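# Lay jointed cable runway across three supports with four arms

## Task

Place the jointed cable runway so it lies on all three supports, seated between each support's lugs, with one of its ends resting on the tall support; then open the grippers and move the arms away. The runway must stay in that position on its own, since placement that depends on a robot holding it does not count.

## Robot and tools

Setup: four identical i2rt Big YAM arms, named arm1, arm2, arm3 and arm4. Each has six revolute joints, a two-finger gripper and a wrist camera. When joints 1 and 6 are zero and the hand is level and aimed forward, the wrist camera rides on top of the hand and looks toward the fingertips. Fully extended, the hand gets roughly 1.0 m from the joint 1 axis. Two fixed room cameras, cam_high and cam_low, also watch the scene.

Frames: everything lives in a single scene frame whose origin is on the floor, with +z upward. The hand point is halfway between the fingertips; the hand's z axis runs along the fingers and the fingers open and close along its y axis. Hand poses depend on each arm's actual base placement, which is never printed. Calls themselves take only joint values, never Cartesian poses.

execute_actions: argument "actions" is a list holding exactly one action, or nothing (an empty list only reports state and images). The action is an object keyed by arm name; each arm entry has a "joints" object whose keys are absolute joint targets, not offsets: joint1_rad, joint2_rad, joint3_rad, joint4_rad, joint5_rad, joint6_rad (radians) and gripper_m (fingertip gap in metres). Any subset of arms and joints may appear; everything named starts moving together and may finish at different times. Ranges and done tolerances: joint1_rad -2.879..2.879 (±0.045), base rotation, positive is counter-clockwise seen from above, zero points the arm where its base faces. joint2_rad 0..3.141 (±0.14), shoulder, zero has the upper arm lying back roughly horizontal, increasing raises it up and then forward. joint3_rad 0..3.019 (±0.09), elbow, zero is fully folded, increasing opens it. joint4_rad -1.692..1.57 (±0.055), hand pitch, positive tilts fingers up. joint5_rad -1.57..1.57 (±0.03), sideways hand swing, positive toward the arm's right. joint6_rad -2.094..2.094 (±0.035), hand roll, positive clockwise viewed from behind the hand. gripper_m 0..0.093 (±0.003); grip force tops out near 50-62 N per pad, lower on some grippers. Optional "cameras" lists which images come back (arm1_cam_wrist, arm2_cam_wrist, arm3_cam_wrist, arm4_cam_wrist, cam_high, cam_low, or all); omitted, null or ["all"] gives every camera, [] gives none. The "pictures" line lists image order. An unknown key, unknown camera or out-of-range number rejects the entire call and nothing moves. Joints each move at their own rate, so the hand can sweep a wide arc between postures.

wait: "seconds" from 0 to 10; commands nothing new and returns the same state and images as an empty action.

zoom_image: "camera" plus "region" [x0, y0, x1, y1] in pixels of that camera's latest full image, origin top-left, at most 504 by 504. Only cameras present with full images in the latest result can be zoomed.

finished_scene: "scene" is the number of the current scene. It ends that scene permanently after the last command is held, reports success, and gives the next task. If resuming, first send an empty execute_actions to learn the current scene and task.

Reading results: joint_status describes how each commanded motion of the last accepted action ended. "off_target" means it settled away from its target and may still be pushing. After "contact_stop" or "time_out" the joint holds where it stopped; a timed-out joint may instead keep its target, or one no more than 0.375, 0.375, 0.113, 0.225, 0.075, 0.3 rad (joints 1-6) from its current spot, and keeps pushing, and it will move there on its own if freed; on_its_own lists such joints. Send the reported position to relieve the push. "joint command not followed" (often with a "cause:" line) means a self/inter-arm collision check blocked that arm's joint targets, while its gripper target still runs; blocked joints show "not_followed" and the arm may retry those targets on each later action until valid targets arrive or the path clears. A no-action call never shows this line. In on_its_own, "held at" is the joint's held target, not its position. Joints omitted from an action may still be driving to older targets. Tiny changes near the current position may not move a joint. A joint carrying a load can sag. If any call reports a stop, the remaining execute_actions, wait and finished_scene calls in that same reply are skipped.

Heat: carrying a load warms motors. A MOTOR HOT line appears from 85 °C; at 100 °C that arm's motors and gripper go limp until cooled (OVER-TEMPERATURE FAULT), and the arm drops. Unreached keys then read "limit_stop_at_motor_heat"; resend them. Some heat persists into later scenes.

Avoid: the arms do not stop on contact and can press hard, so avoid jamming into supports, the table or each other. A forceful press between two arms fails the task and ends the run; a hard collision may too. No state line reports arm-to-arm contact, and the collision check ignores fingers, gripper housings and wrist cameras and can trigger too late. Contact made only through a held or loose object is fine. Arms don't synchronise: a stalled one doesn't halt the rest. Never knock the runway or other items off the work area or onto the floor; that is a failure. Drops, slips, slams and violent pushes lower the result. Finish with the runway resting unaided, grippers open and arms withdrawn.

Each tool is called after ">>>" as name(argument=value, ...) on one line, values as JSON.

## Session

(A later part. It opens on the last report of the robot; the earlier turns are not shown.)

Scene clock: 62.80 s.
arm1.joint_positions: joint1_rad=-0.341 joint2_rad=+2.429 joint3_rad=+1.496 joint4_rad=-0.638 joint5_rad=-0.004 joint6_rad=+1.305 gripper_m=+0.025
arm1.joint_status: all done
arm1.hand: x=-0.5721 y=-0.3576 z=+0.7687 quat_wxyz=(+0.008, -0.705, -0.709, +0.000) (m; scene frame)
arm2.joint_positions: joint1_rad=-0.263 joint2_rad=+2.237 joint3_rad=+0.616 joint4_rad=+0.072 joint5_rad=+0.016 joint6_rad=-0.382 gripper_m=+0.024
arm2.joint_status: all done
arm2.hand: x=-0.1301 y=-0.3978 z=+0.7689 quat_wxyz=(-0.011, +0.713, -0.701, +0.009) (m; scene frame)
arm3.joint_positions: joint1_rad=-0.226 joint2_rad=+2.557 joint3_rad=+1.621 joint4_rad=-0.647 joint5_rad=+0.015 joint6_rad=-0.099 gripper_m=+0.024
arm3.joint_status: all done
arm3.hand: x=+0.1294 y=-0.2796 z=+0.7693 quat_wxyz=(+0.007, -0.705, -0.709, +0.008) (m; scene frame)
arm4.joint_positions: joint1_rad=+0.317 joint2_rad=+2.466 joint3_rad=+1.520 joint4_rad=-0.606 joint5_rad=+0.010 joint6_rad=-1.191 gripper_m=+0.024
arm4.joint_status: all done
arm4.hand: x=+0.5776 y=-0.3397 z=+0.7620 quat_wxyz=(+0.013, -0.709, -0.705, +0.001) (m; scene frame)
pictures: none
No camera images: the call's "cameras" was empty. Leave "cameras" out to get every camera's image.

>>> execute_actions(actions=[{"arm1":{"joints":{"joint2_rad":2.10,"joint3_rad":1.475,"joint4_rad":-0.865}},"arm2":{"joints":{"joint2_rad":1.71,"joint3_rad":0.515,"joint4_rad":-0.345}},"arm3":{"joints":{"joint2_rad":2.275,"joint3_rad":1.555,"joint4_rad":-0.81}},"arm4":{"joints":{"joint2_rad":2.115,"joint3_rad":1.51,"joint4_rad":-0.84}}}], cameras=["arm1_cam_wrist","arm4_cam_wrist","cam_low"])

Scene clock: 66.57 s.
arm1.joint_positions: joint1_rad=-0.345 joint2_rad=+2.199 joint3_rad=+1.453 joint4_rad=-0.831 joint5_rad=+0.005 joint6_rad=+1.303 gripper_m=+0.025
arm1.joint_status: all done
arm1.hand: x=-0.5736 y=-0.3618 z=+0.8866 quat_wxyz=(+0.009, -0.706, -0.708, +0.005) (m; scene frame)
arm2.joint_positions: joint1_rad=-0.268 joint2_rad=+1.766 joint3_rad=+0.526 joint4_rad=-0.307 joint5_rad=+0.024 joint6_rad=-0.385 gripper_m=+0.024
arm2.joint_status: all done
arm2.hand: x=-0.1294 y=-0.4009 z=+0.8918 quat_wxyz=(-0.014, +0.712, -0.702, +0.012) (m; scene frame)
arm3.joint_positions: joint1_rad=-0.228 joint2_rad=+2.317 joint3_rad=+1.548 joint4_rad=-0.799 joint5_rad=+0.011 joint6_rad=-0.099 gripper_m=+0.024
arm3.joint_status: all done
arm3.hand: x=+0.1294 y=-0.2830 z=+0.8910 quat_wxyz=(+0.001, -0.706, -0.708, +0.012) (m; scene frame)
arm4.joint_positions: joint1_rad=+0.322 joint2_rad=+2.226 joint3_rad=+1.480 joint4_rad=-0.811 joint5_rad=+0.004 joint6_rad=-1.187 gripper_m=+0.025
arm4.joint_status: all done
arm4.hand: x=+0.5766 y=-0.3459 z=+0.8872 quat_wxyz=(+0.009, -0.708, -0.706, +0.000) (m; scene frame)
pictures: arm1_cam_wrist, arm4_cam_wrist, cam_low
Images, in order (width x height): arm1_cam_wrist 616x616, arm4_cam_wrist 616x616, cam_low 896x504.

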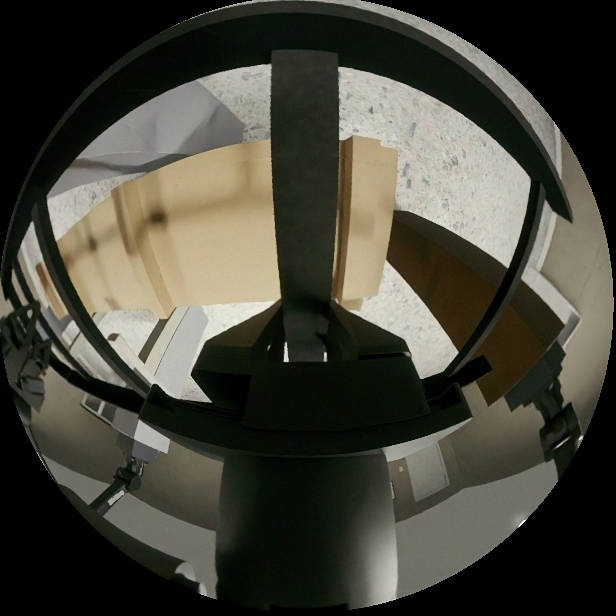

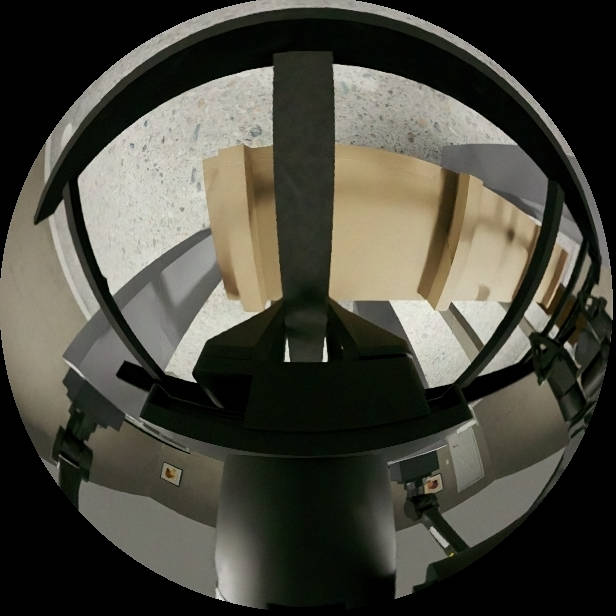

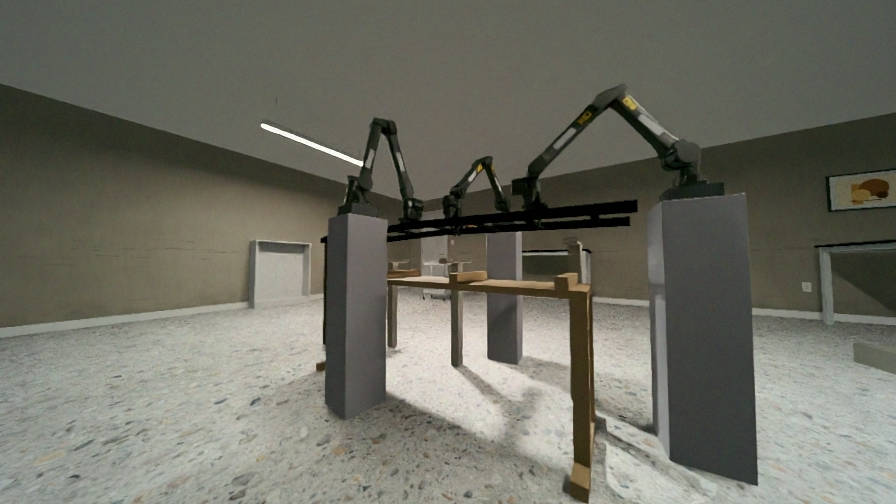

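>>> execute_actions(actions=[{"arm1":{"joints":{"joint1_rad":-0.163,"joint2_rad":2.06,"joint3_rad":1.42,"joint4_rad":-0.84,"joint6_rad":1.48}},"arm2":{"joints":{"joint1_rad":-0.168,"joint2_rad":1.83,"joint3_rad":0.84,"joint4_rad":-0.522,"joint6_rad":-0.276}},"arm3":{"joints":{"joint1_rad":-0.249,"joint2_rad":2.065,"joint3_rad":1.2,"joint4_rad":-0.64,"joint6_rad":-0.12}},"arm4":{"joints":{"joint1_rad":0.14,"joint2_rad":2.02,"joint3_rad":1.43,"joint4_rad":-0.865,"joint6_rad":-1.365}}}], cameras=[])

>>> execute_actions(actions=[{"arm1":{"joints":{"joint1_rad":0.02,"joint2_rad":2.048,"joint3_rad":1.435,"joint4_rad":-0.845,"joint6_rad":1.663}},"arm2":{"joints":{"joint1_rad":-0.106,"joint2_rad":1.975,"joint3_rad":1.13,"joint4_rad":-0.66,"joint6_rad":-0.213}},"arm3":{"joints":{"joint1_rad":-0.281,"joint2_rad":1.895,"joint3_rad":0.89,"joint4_rad":-0.505,"joint6_rad":-0.152}},"arm4":{"joints":{"joint1_rad":-0.042,"joint2_rad":1.975,"joint3_rad":1.40,"joint4_rad":-0.885,"joint6_rad":-1.547}}}], cameras=["arm1_cam_wrist","arm4_cam_wrist","cam_low"])

Scene clock: 73.20 s.
arm1.joint_positions: joint1_rad=-0.162 joint2_rad=+2.181 joint3_rad=+1.398 joint4_rad=-0.801 joint5_rad=-0.001 joint6_rad=+1.478 gripper_m=+0.025
arm1.joint_status: all done
arm1.hand: x=-0.5713 y=-0.2555 z=+0.8822 quat_wxyz=(+0.012, -0.703, -0.711, +0.005) (m; scene frame)
arm2.joint_positions: joint1_rad=-0.173 joint2_rad=+1.883 joint3_rad=+0.819 joint4_rad=-0.485 joint5_rad=+0.029 joint6_rad=-0.291 gripper_m=+0.024
arm2.joint_status: all done
arm2.hand: x=-0.1272 y=-0.2939 z=+0.8991 quat_wxyz=(-0.015, +0.713, -0.701, +0.014) (m; scene frame)
arm3.joint_positions: joint1_rad=-0.247 joint2_rad=+2.120 joint3_rad=+1.175 joint4_rad=-0.643 joint5_rad=+0.005 joint6_rad=-0.122 gripper_m=+0.024
arm3.joint_status: all done
arm3.hand: x=+0.1311 y=-0.1757 z=+0.9011 quat_wxyz=(+0.005, -0.704, -0.710, +0.003) (m; scene frame)
arm4.joint_positions: joint1_rad=+0.139 joint2_rad=+2.156 joint3_rad=+1.386 joint4_rad=-0.823 joint5_rad=+0.006 joint6_rad=-1.369 gripper_m=+0.025
arm4.joint_status: all done
arm4.hand: x=+0.5793 y=-0.2356 z=+0.9019 quat_wxyz=(+0.001, -0.709, -0.705, -0.017) (m; scene frame)
pictures: none
No camera images: the call's "cameras" was empty. Leave "cameras" out to get every camera's image.

Scene clock: 74.37 s.
arm1.joint_positions: joint1_rad=+0.028 joint2_rad=+2.172 joint3_rad=+1.396 joint4_rad=-0.808 joint5_rad=-0.005 joint6_rad=+1.665 gripper_m=+0.025
arm1.joint_status: all done
arm1.hand: x=-0.5731 y=-0.1485 z=+0.8875 quat_wxyz=(+0.013, -0.702, -0.712, +0.005) (m; scene frame)
arm2.joint_positions: joint1_rad=-0.113 joint2_rad=+2.023 joint3_rad=+1.120 joint4_rad=-0.634 joint5_rad=+0.027 joint6_rad=-0.230 gripper_m=+0.024
arm2.joint_status: all done
arm2.hand: x=-0.1290 y=-0.1905 z=+0.9034 quat_wxyz=(-0.019, +0.712, -0.702, +0.008) (m; scene frame)
arm3.joint_positions: joint1_rad=-0.280 joint2_rad=+1.955 joint3_rad=+0.857 joint4_rad=-0.500 joint5_rad=+0.003 joint6_rad=-0.154 gripper_m=+0.024
arm3.joint_status: all done
arm3.hand: x=+0.1305 y=-0.0712 z=+0.9072 quat_wxyz=(+0.007, -0.704, -0.710, -0.003) (m; scene frame)
arm4.joint_positions: joint1_rad=-0.048 joint2_rad=+2.114 joint3_rad=+1.360 joint4_rad=-0.851 joint5_rad=+0.012 joint6_rad=-1.554 gripper_m=+0.025
arm4.joint_status: all done
arm4.hand: x=+0.5798 y=-0.1315 z=+0.9186 quat_wxyz=(-0.003, -0.709, -0.704, -0.023) (m; scene frame)
pictures: arm1_cam_wrist, arm4_cam_wrist, cam_low
Images, in order (width x height): arm1_cam_wrist 616x616, arm4_cam_wrist 616x616, cam_low 896x504.

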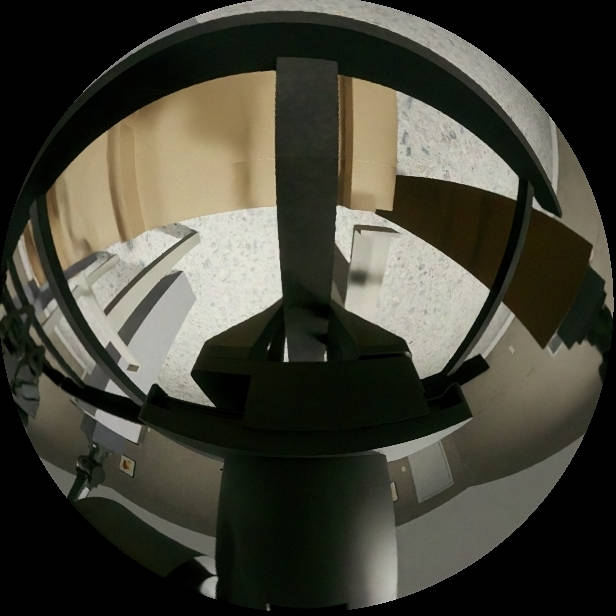

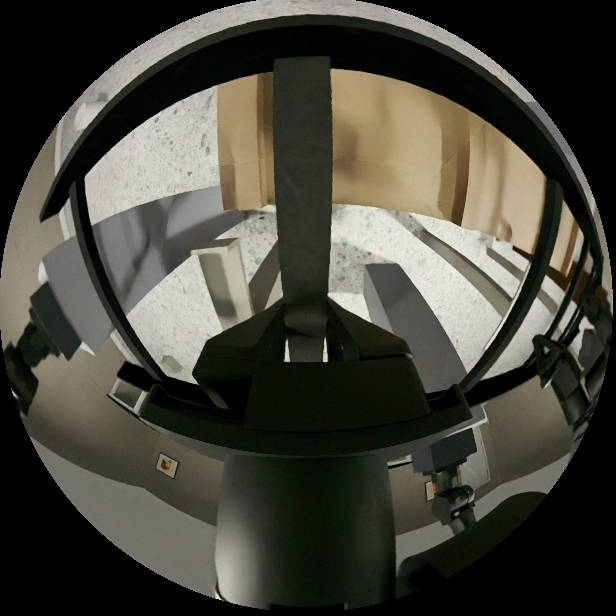

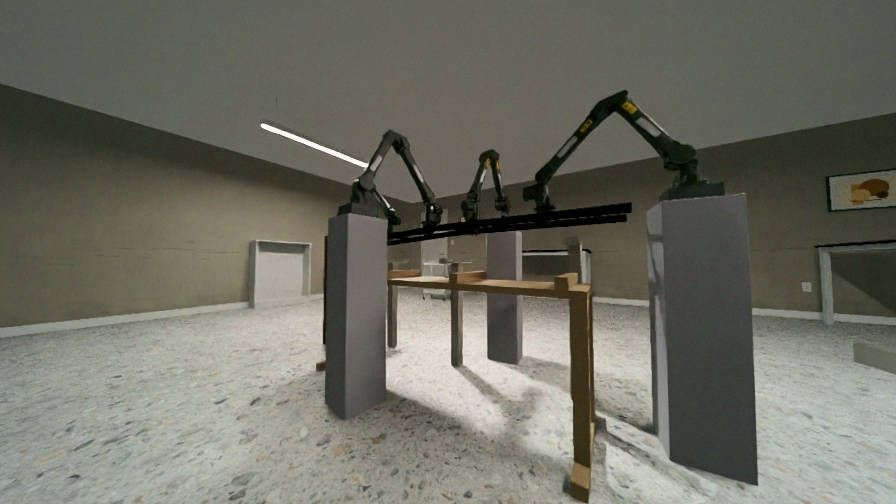

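>>> execute_actions(actions=[{"arm1":{"joints":{"joint1_rad":0.225,"joint2_rad":2.09,"joint3_rad":1.515,"joint4_rad":-0.88,"joint6_rad":1.868}},"arm2":{"joints":{"joint1_rad":-0.067,"joint2_rad":2.155,"joint3_rad":1.49,"joint4_rad":-0.83,"joint6_rad":-0.172}},"arm3":{"joints":{"joint1_rad":-0.333,"joint2_rad":1.745,"joint3_rad":0.59,"joint4_rad":-0.365,"joint6_rad":-0.204}},"arm4":{"joints":{"joint1_rad":-0.218,"joint2_rad":1.988,"joint3_rad":1.44,"joint4_rad":-0.90,"joint6_rad":-1.723}}}], cameras=[])

>>> execute_actions(actions=[{"arm1":{"joints":{"joint1_rad":0.315,"joint2_rad":2.19,"joint3_rad":1.59,"joint4_rad":-0.865,"joint6_rad":1.958}},"arm2":{"joints":{"joint1_rad":-0.04,"joint2_rad":2.32,"joint3_rad":1.70,"joint4_rad":-0.885,"joint6_rad":-0.145}},"arm3":{"joints":{"joint1_rad":-0.405,"joint2_rad":1.84,"joint3_rad":0.46,"joint4_rad":-0.15,"joint5_rad":-0.06,"joint6_rad":-0.26}},"arm4":{"joints":{"joint1_rad":-0.313,"joint2_rad":2.06,"joint3_rad":1.52,"joint4_rad":-0.935,"joint6_rad":-1.818}}}], cameras=["arm1_cam_wrist","arm4_cam_wrist","cam_low","arm3_cam_wrist","cam_high"])

Scene clock: 82.10 s.
arm1.joint_positions: joint1_rad=+0.224 joint2_rad=+2.193 joint3_rad=+1.456 joint4_rad=-0.831 joint5_rad=+0.001 joint6_rad=+1.867 gripper_m=+0.025
arm1.joint_status: all done
arm1.hand: x=-0.5765 y=-0.0359 z=+0.8930 quat_wxyz=(+0.006, -0.704, -0.710, +0.001) (m; scene frame)
arm2.joint_positions: joint1_rad=-0.076 joint2_rad=+2.187 joint3_rad=+1.465 joint4_rad=-0.803 joint5_rad=+0.018 joint6_rad=-0.183 gripper_m=+0.024
arm2.joint_status: all done
arm2.hand: x=-0.1306 y=-0.0870 z=+0.9085 quat_wxyz=(-0.022, +0.708, -0.705, +0.000) (m; scene frame)
arm3.joint_positions: joint1_rad=-0.328 joint2_rad=+1.798 joint3_rad=+0.563 joint4_rad=-0.361 joint5_rad=+0.006 joint6_rad=-0.196 gripper_m=+0.024
arm3.joint_status: all done
arm3.hand: x=+0.1307 y=+0.0313 z=+0.9134 quat_wxyz=(+0.007, -0.707, -0.707, -0.001) (m; scene frame)
arm4.joint_positions: joint1_rad=-0.227 joint2_rad=+2.114 joint3_rad=+1.374 joint4_rad=-0.851 joint5_rad=+0.012 joint6_rad=-1.723 gripper_m=+0.025
arm4.joint_status: all done
arm4.hand: x=+0.5810 y=-0.0331 z=+0.9239 quat_wxyz=(+0.000, -0.713, -0.701, -0.017) (m; scene frame)
pictures: none
No camera images: the call's "cameras" was empty. Leave "cameras" out to get every camera's image.

Scene clock: 83.17 s.
arm1.joint_positions: joint1_rad=+0.305 joint2_rad=+2.303 joint3_rad=+1.527 joint4_rad=-0.810 joint5_rad=+0.011 joint6_rad=+1.949 gripper_m=+0.025
arm1.joint_status: all done
arm1.hand: x=-0.5798 y=+0.0123 z=+0.8513 quat_wxyz=(+0.005, -0.705, -0.710, +0.010) (m; scene frame)
arm2.joint_positions: joint1_rad=-0.054 joint2_rad=+2.349 joint3_rad=+1.666 joint4_rad=-0.859 joint5_rad=+0.028 joint6_rad=-0.161 gripper_m=+0.024
arm2.joint_status: all done
arm2.hand: x=-0.1346 y=-0.0407 z=+0.8713 quat_wxyz=(-0.018, +0.709, -0.705, +0.009) (m; scene frame)
arm3.joint_positions: joint1_rad=-0.403 joint2_rad=+1.888 joint3_rad=+0.452 joint4_rad=-0.162 joint5_rad=-0.043 joint6_rad=-0.267 gripper_m=+0.024
arm3.joint_status: all done
arm3.hand: x=+0.1291 y=+0.0763 z=+0.8798 quat_wxyz=(-0.014, -0.708, -0.706, -0.015) (m; scene frame)
arm4.joint_positions: joint1_rad=-0.308 joint2_rad=+2.174 joint3_rad=+1.446 joint4_rad=-0.896 joint5_rad=+0.001 joint6_rad=-1.806 gripper_m=+0.025
arm4.joint_status: all done
arm4.hand: x=+0.5782 y=+0.0117 z=+0.9128 quat_wxyz=(-0.018, -0.712, -0.702, -0.020) (m; scene frame)
pictures: arm1_cam_wrist, arm3_cam_wrist, arm4_cam_wrist, cam_high, cam_low
Images, in order (width x height): arm1_cam_wrist 616x616, arm3_cam_wrist 616x616, arm4_cam_wrist 616x616, cam_high 896x504, cam_low 896x504.

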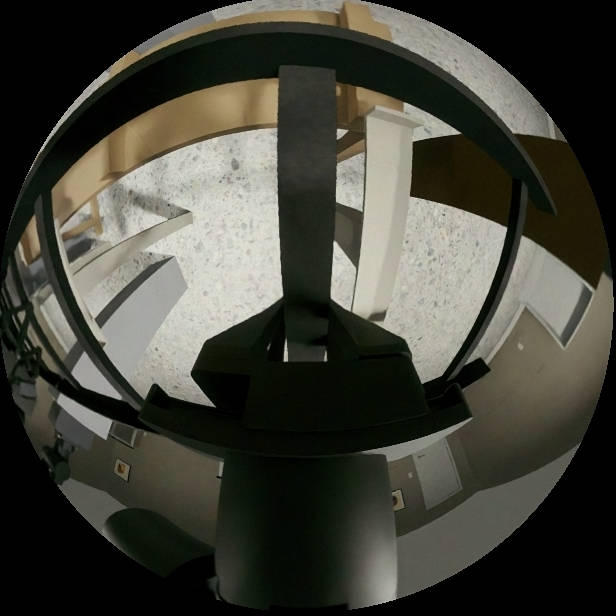

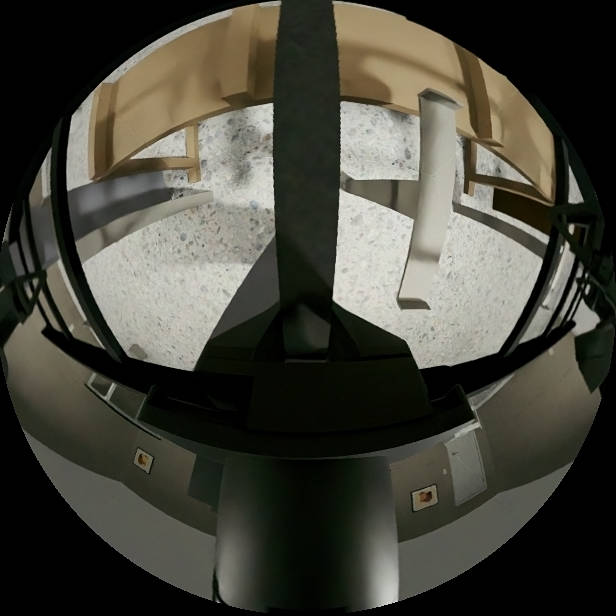

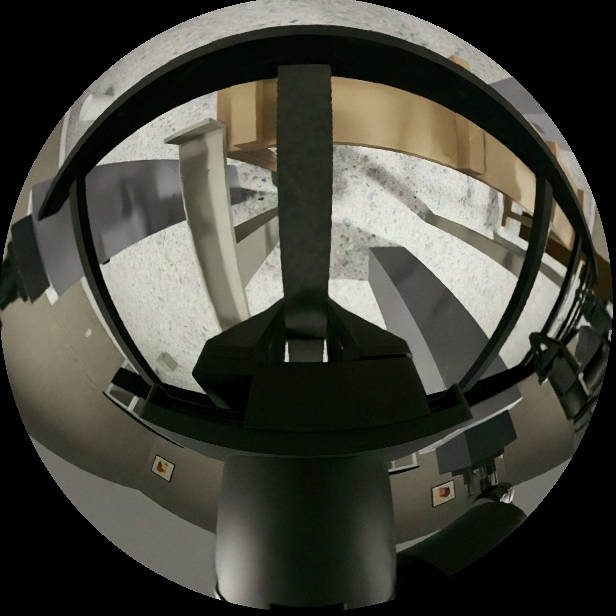

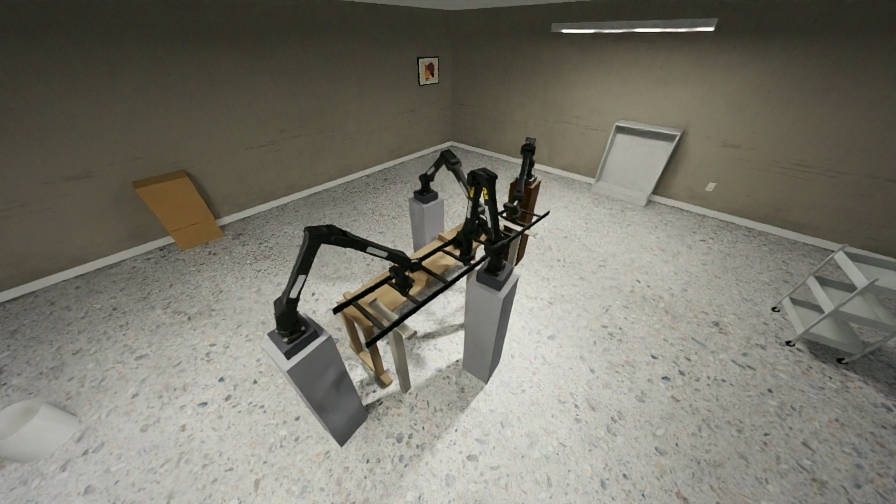

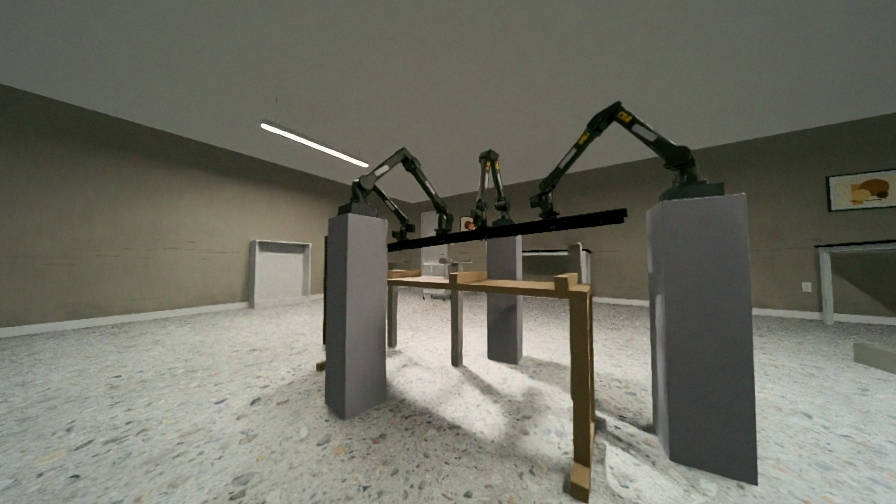

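>>> execute_actions(actions=[{"arm1":{"joints":{"joint1_rad":0.352,"joint2_rad":2.27,"joint3_rad":1.63,"joint4_rad":-0.78,"joint6_rad":1.985}},"arm2":{"joints":{"joint1_rad":-0.035,"joint2_rad":2.49,"joint3_rad":1.82,"joint4_rad":-0.835,"joint6_rad":-0.14}},"arm3":{"joints":{"joint1_rad":-0.44,"joint2_rad":2.10,"joint3_rad":0.43,"joint4_rad":0.12,"joint5_rad":-0.085,"joint6_rad":-0.295}},"arm4":{"joints":{"joint1_rad":-0.347,"joint2_rad":2.125,"joint3_rad":1.54,"joint4_rad":-0.90,"joint6_rad":-1.835}}}], cameras=["arm1_cam_wrist","arm4_cam_wrist","cam_low","arm3_cam_wrist","cam_high"])

>>> zoom_image(camera="cam_low", region=[380,200,640,290])

>>> zoom_image(camera="cam_high", region=[330,190,570,360])

Scene clock: 94.90 s.
arm1.joint_positions: joint1_rad=+0.337 joint2_rad=+2.401 joint3_rad=+1.570 joint4_rad=-0.737 joint5_rad=+0.006 joint6_rad=+1.985 gripper_m=+0.025
arm1.joint_status: all done
arm1.hand: x=-0.5783 y=+0.0352 z=+0.8058 quat_wxyz=(+0.004, -0.706, -0.708, +0.001) (m; scene frame)
arm2.joint_positions: joint1_rad=-0.052 joint2_rad=+2.496 joint3_rad=+1.780 joint4_rad=-0.828 joint5_rad=+0.018 joint6_rad=-0.155 gripper_m=+0.024
arm2.joint_status: all done
arm2.hand: x=-0.1341 y=-0.0209 z=+0.8130 quat_wxyz=(-0.014, +0.707, -0.707, +0.006) (m; scene frame)
arm3.joint_positions: joint1_rad=-0.433 joint2_rad=+2.134 joint3_rad=+0.442 joint4_rad=+0.099 joint5_rad=-0.071 joint6_rad=-0.291 gripper_m=+0.024
arm3.joint_status: all done
arm3.hand: x=+0.1318 y=+0.0944 z=+0.8246 quat_wxyz=(-0.028, -0.710, -0.703, -0.019) (m; scene frame)
arm4.joint_positions: joint1_rad=-0.334 joint2_rad=+2.257 joint3_rad=+1.478 joint4_rad=-0.866 joint5_rad=-0.001 joint6_rad=-1.826 gripper_m=+0.025
arm4.joint_status: all done
arm4.hand: x=+0.5788 y=+0.0269 z=+0.8758 quat_wxyz=(-0.027, -0.714, -0.699, -0.024) (m; scene frame)
pictures: arm1_cam_wrist, arm3_cam_wrist, arm4_cam_wrist, cam_high, cam_low
Images, in order (width x height): arm1_cam_wrist 616x616, arm3_cam_wrist 616x616, arm4_cam_wrist 616x616, cam_high 896x504, cam_low 896x504.

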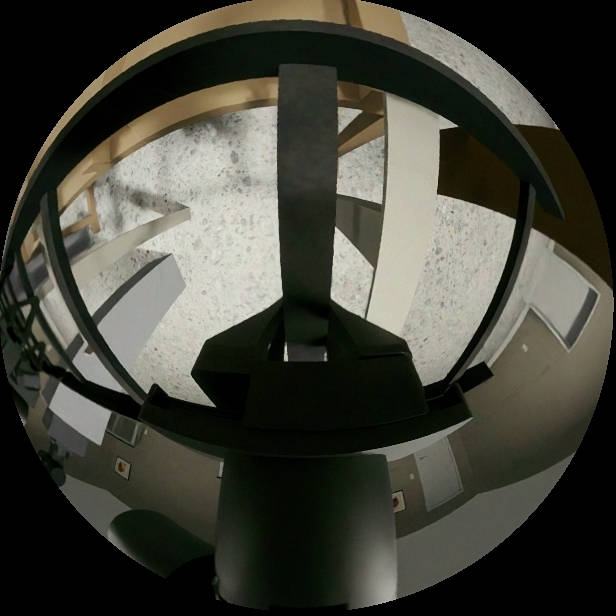

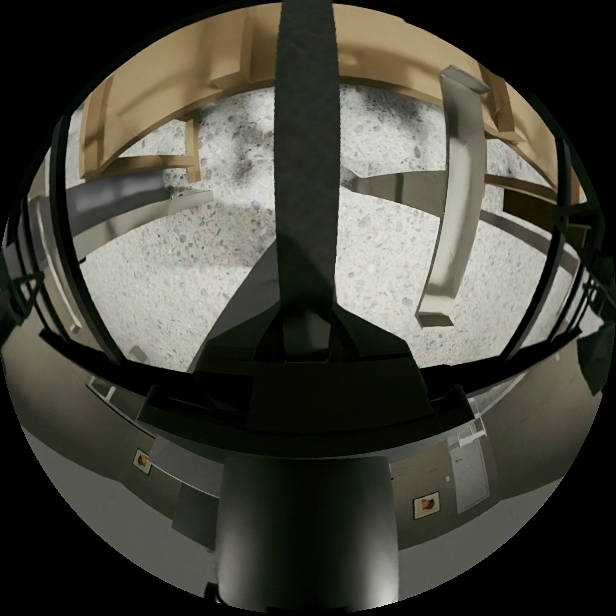

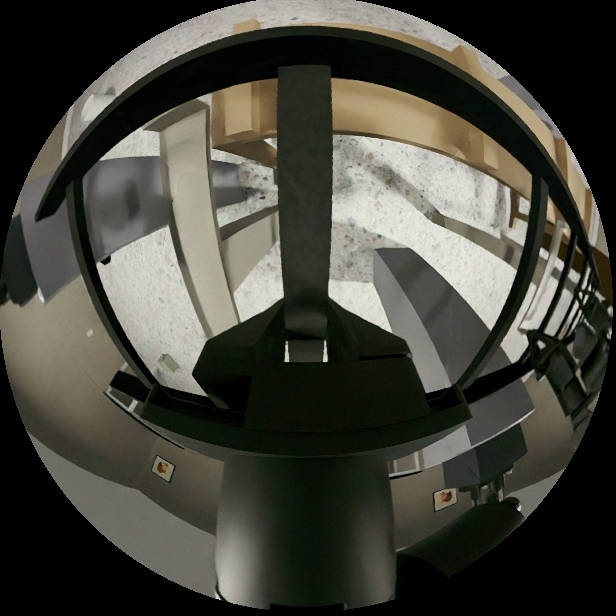

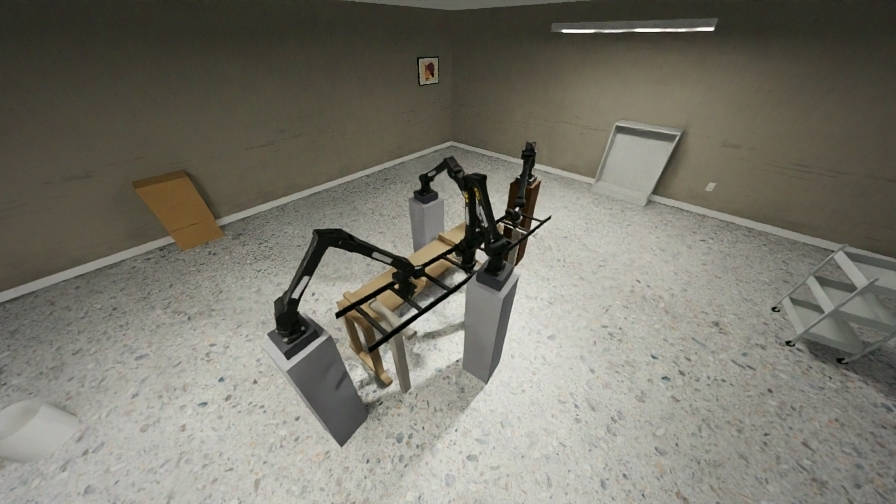

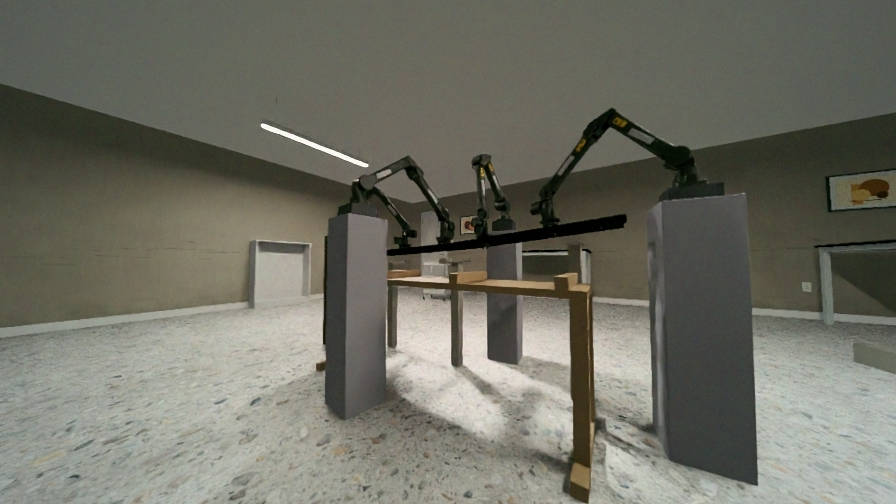

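Region (380, 200, 640, 290) of cam_low's 896x504 image, scaled by 1.938, with more detail than that image has; it fills the top 174 rows of this view, and the rest is white.

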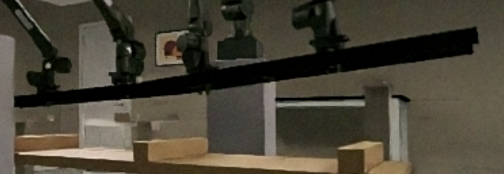

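Region (330, 190, 570, 360) of cam_high's 896x504 image, scaled by 2.100, with more detail than that image has; it fills the top 357 rows of this view, and the rest is white.

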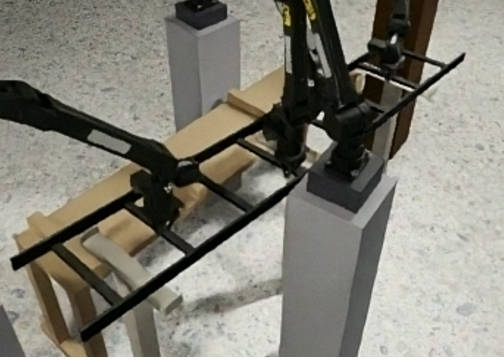

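>>> zoom_image(camera="arm4_cam_wrist", region=[90,20,290,220])

>>> zoom_image(camera="arm1_cam_wrist", region=[320,20,520,220])

>>> zoom_image(camera="arm4_cam_wrist", region=[0,40,300,420])

Region (90, 20, 290, 220) of arm4_cam_wrist's 616x616 image, scaled by 2.520, with more detail than that image has.

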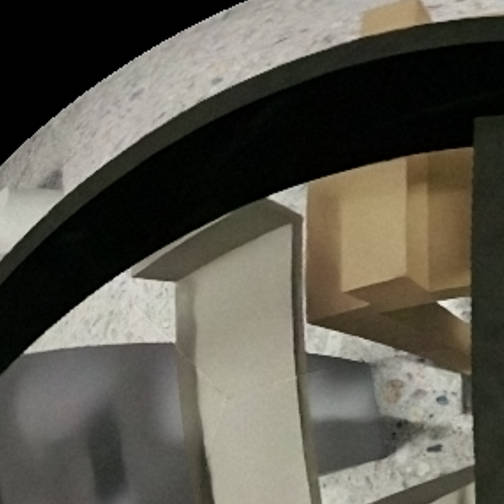

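Region (320, 20, 520, 220) of arm1_cam_wrist's 616x616 image, scaled by 2.520, with more detail than that image has.

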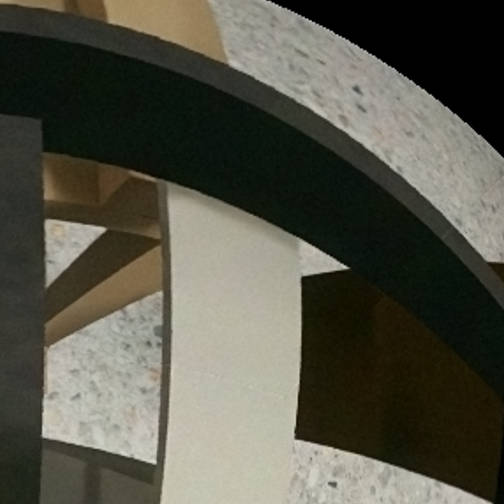

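Region (0, 40, 300, 420) of arm4_cam_wrist's 616x616 image, scaled by 1.326, with more detail than that image has; it fills the left 398 columns of this view, and the rest is white.

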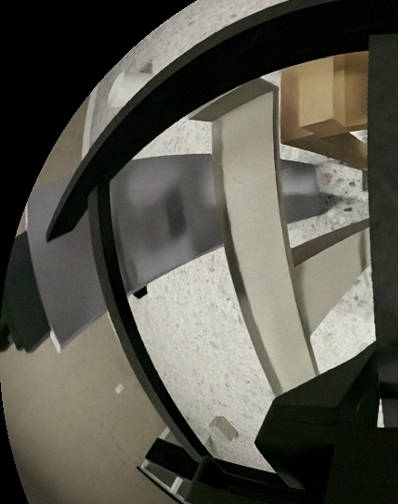

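>>> zoom_image(camera="cam_high", region=[350,280,450,360])

>>> zoom_image(camera="arm3_cam_wrist", region=[340,20,600,400])

>>> zoom_image(camera="arm1_cam_wrist", region=[320,220,520,420])

Region (350, 280, 450, 360) of cam_high's 896x504 image, scaled by 5.040, with more detail than that image has; it fills the top 403 rows of this view, and the rest is white.

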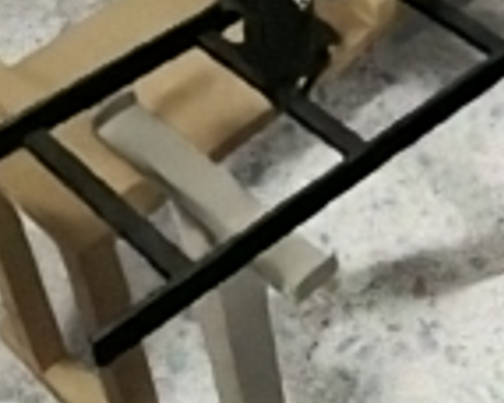

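Region (340, 20, 600, 400) of arm3_cam_wrist's 616x616 image, scaled by 1.326, with more detail than that image has; it fills the left 345 columns of this view, and the rest is white.

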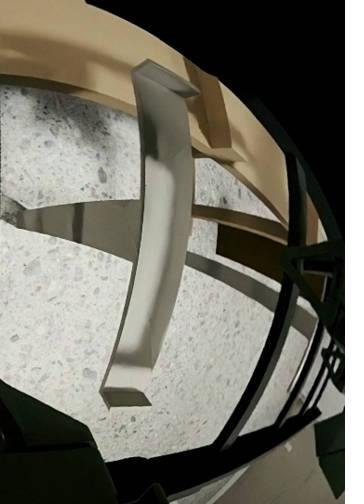

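Region (320, 220, 520, 420) of arm1_cam_wrist's 616x616 image, scaled by 2.520, with more detail than that image has.

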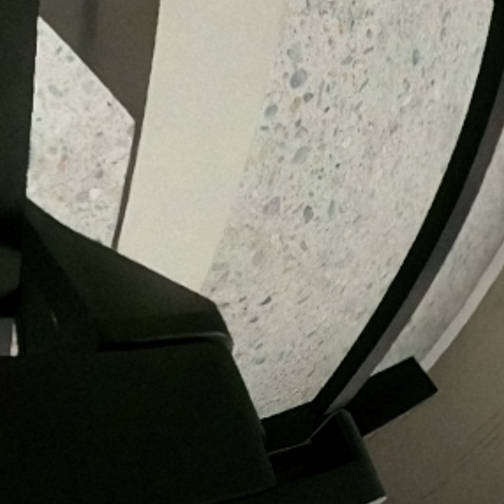

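>>> execute_actions(actions=[{"arm1":{"joints":{"joint1_rad":0.335,"joint2_rad":2.325,"joint3_rad":1.635,"joint4_rad":-0.74,"joint6_rad":1.975}},"arm2":{"joints":{"joint2_rad":2.54,"joint3_rad":1.84,"joint4_rad":-0.805}},"arm3":{"joints":{"joint1_rad":-0.44,"joint2_rad":2.21,"joint3_rad":0.465,"joint4_rad":0.20,"joint5_rad":-0.10}},"arm4":{"joints":{"joint1_rad":-0.355,"joint2_rad":2.155,"joint3_rad":1.555,"joint4_rad":-0.895,"joint6_rad":-1.845}}}], cameras=["arm1_cam_wrist","arm4_cam_wrist","cam_low","arm3_cam_wrist","cam_high"])

>>> zoom_image(camera="arm4_cam_wrist", region=[90,20,290,220])

>>> zoom_image(camera="cam_high", region=[350,280,450,360])

>>> zoom_image(camera="cam_low", region=[380,200,640,290])

Scene clock: 113.93 s.
arm1.joint_positions: joint1_rad=+0.323 joint2_rad=+2.448 joint3_rad=+1.580 joint4_rad=-0.702 joint5_rad=+0.006 joint6_rad=+1.970 gripper_m=+0.025
arm1.joint_status: all done
arm1.hand: x=-0.5770 y=+0.0269 z=+0.7807 quat_wxyz=(+0.004, -0.706, -0.708, +0.002) (m; scene frame)
arm2.joint_positions: joint1_rad=-0.055 joint2_rad=+2.543 joint3_rad=+1.792 joint4_rad=-0.806 joint5_rad=+0.017 joint6_rad=-0.161 gripper_m=+0.024
arm2.joint_status: all done
arm2.hand: x=-0.1328 y=-0.0258 z=+0.7869 quat_wxyz=(-0.008, +0.708, -0.706, +0.009) (m; scene frame)
arm3.joint_positions: joint1_rad=-0.435 joint2_rad=+2.239 joint3_rad=+0.475 joint4_rad=+0.177 joint5_rad=-0.086 joint6_rad=-0.298 gripper_m=+0.024
arm3.joint_status: all done
arm3.hand: x=+0.1326 y=+0.0907 z=+0.8004 quat_wxyz=(-0.036, -0.708, -0.705, -0.020) (m; scene frame)
arm4.joint_positions: joint1_rad=-0.334 joint2_rad=+2.289 joint3_rad=+1.493 joint4_rad=-0.863 joint5_rad=-0.004 joint6_rad=-1.833 gripper_m=+0.025
arm4.joint_status: all done
arm4.hand: x=+0.5788 y=+0.0265 z=+0.8619 quat_wxyz=(-0.034, -0.711, -0.702, -0.026) (m; scene frame)
pictures: arm1_cam_wrist, arm3_cam_wrist, arm4_cam_wrist, cam_high, cam_low
Images, in order (width x height): arm1_cam_wrist 616x616, arm3_cam_wrist 616x616, arm4_cam_wrist 616x616, cam_high 896x504, cam_low 896x504.

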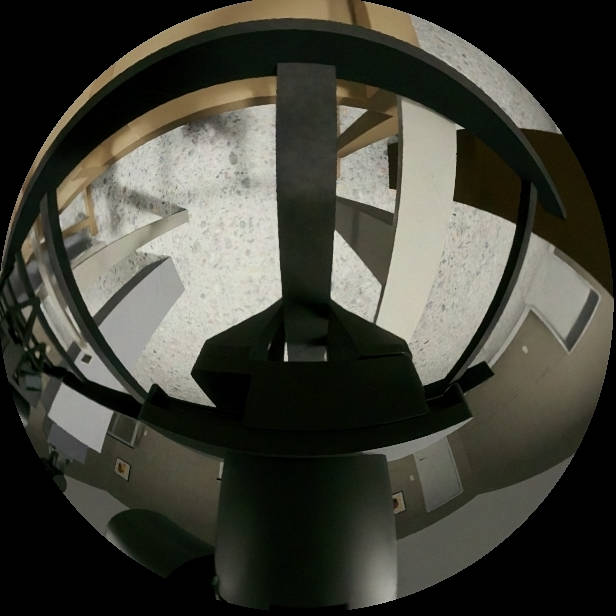

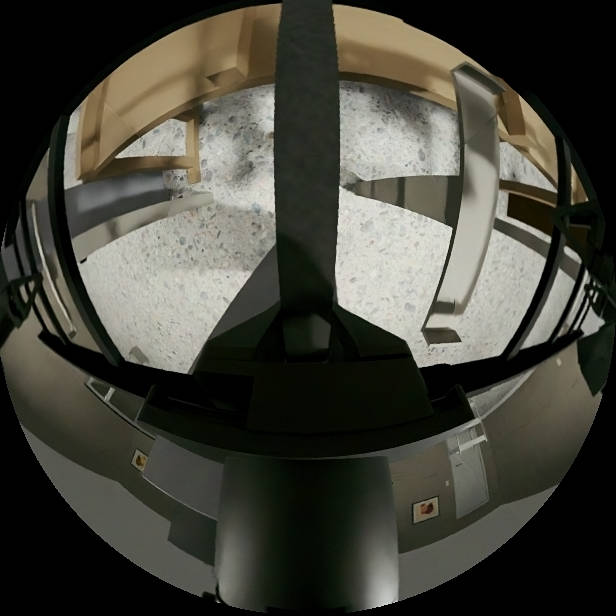

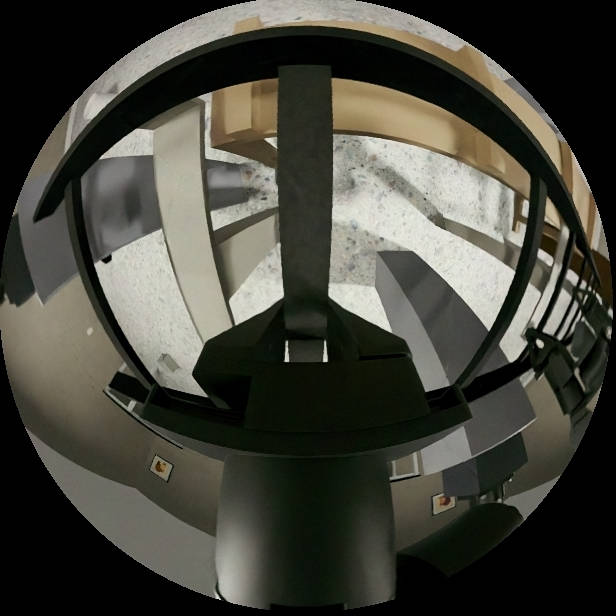

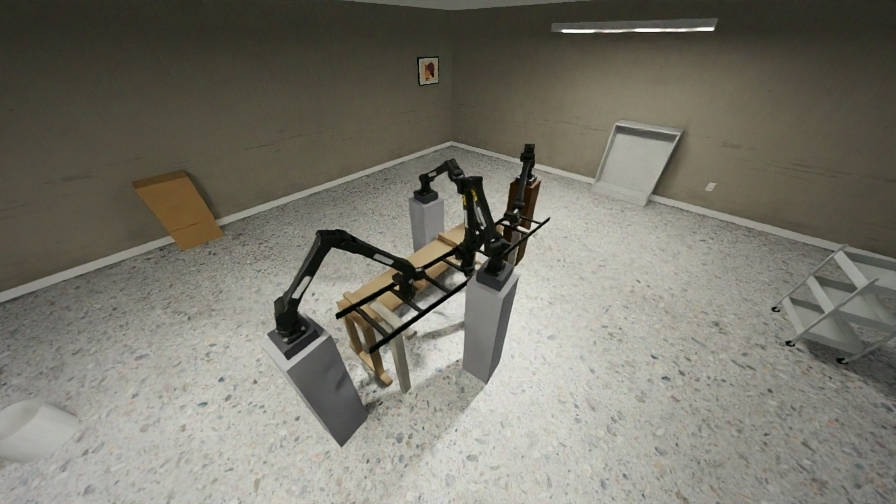

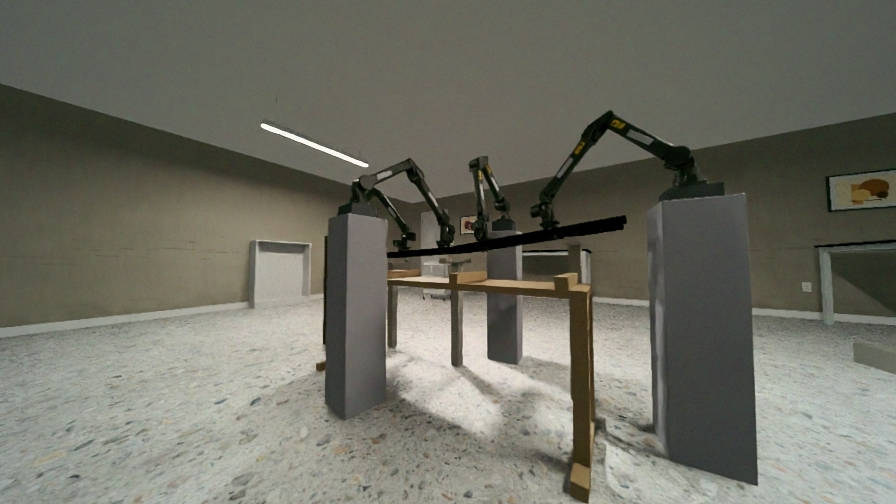

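Region (90, 20, 290, 220) of arm4_cam_wrist's 616x616 image, scaled by 2.520, with more detail than that image has.

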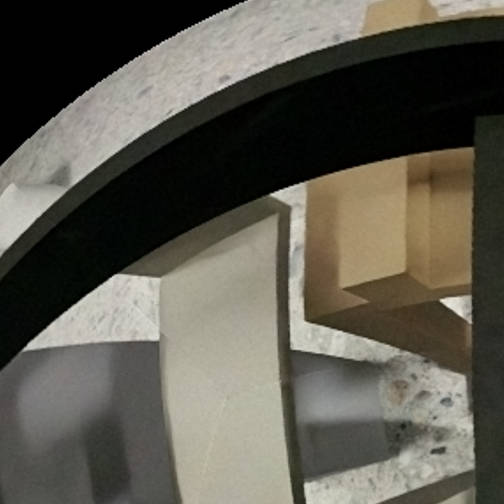

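Region (350, 280, 450, 360) of cam_high's 896x504 image, scaled by 5.040, with more detail than that image has; it fills the top 403 rows of this view, and the rest is white.

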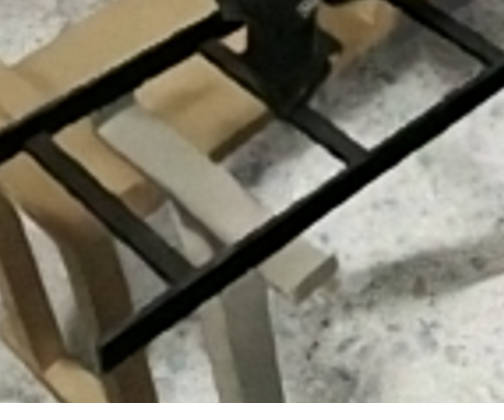

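Region (380, 200, 640, 290) of cam_low's 896x504 image, scaled by 1.938, with more detail than that image has; it fills the top 174 rows of this view, and the rest is white.

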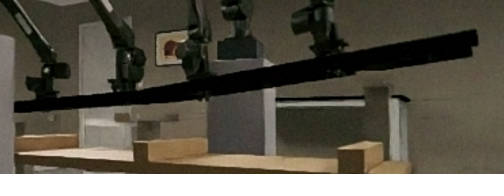

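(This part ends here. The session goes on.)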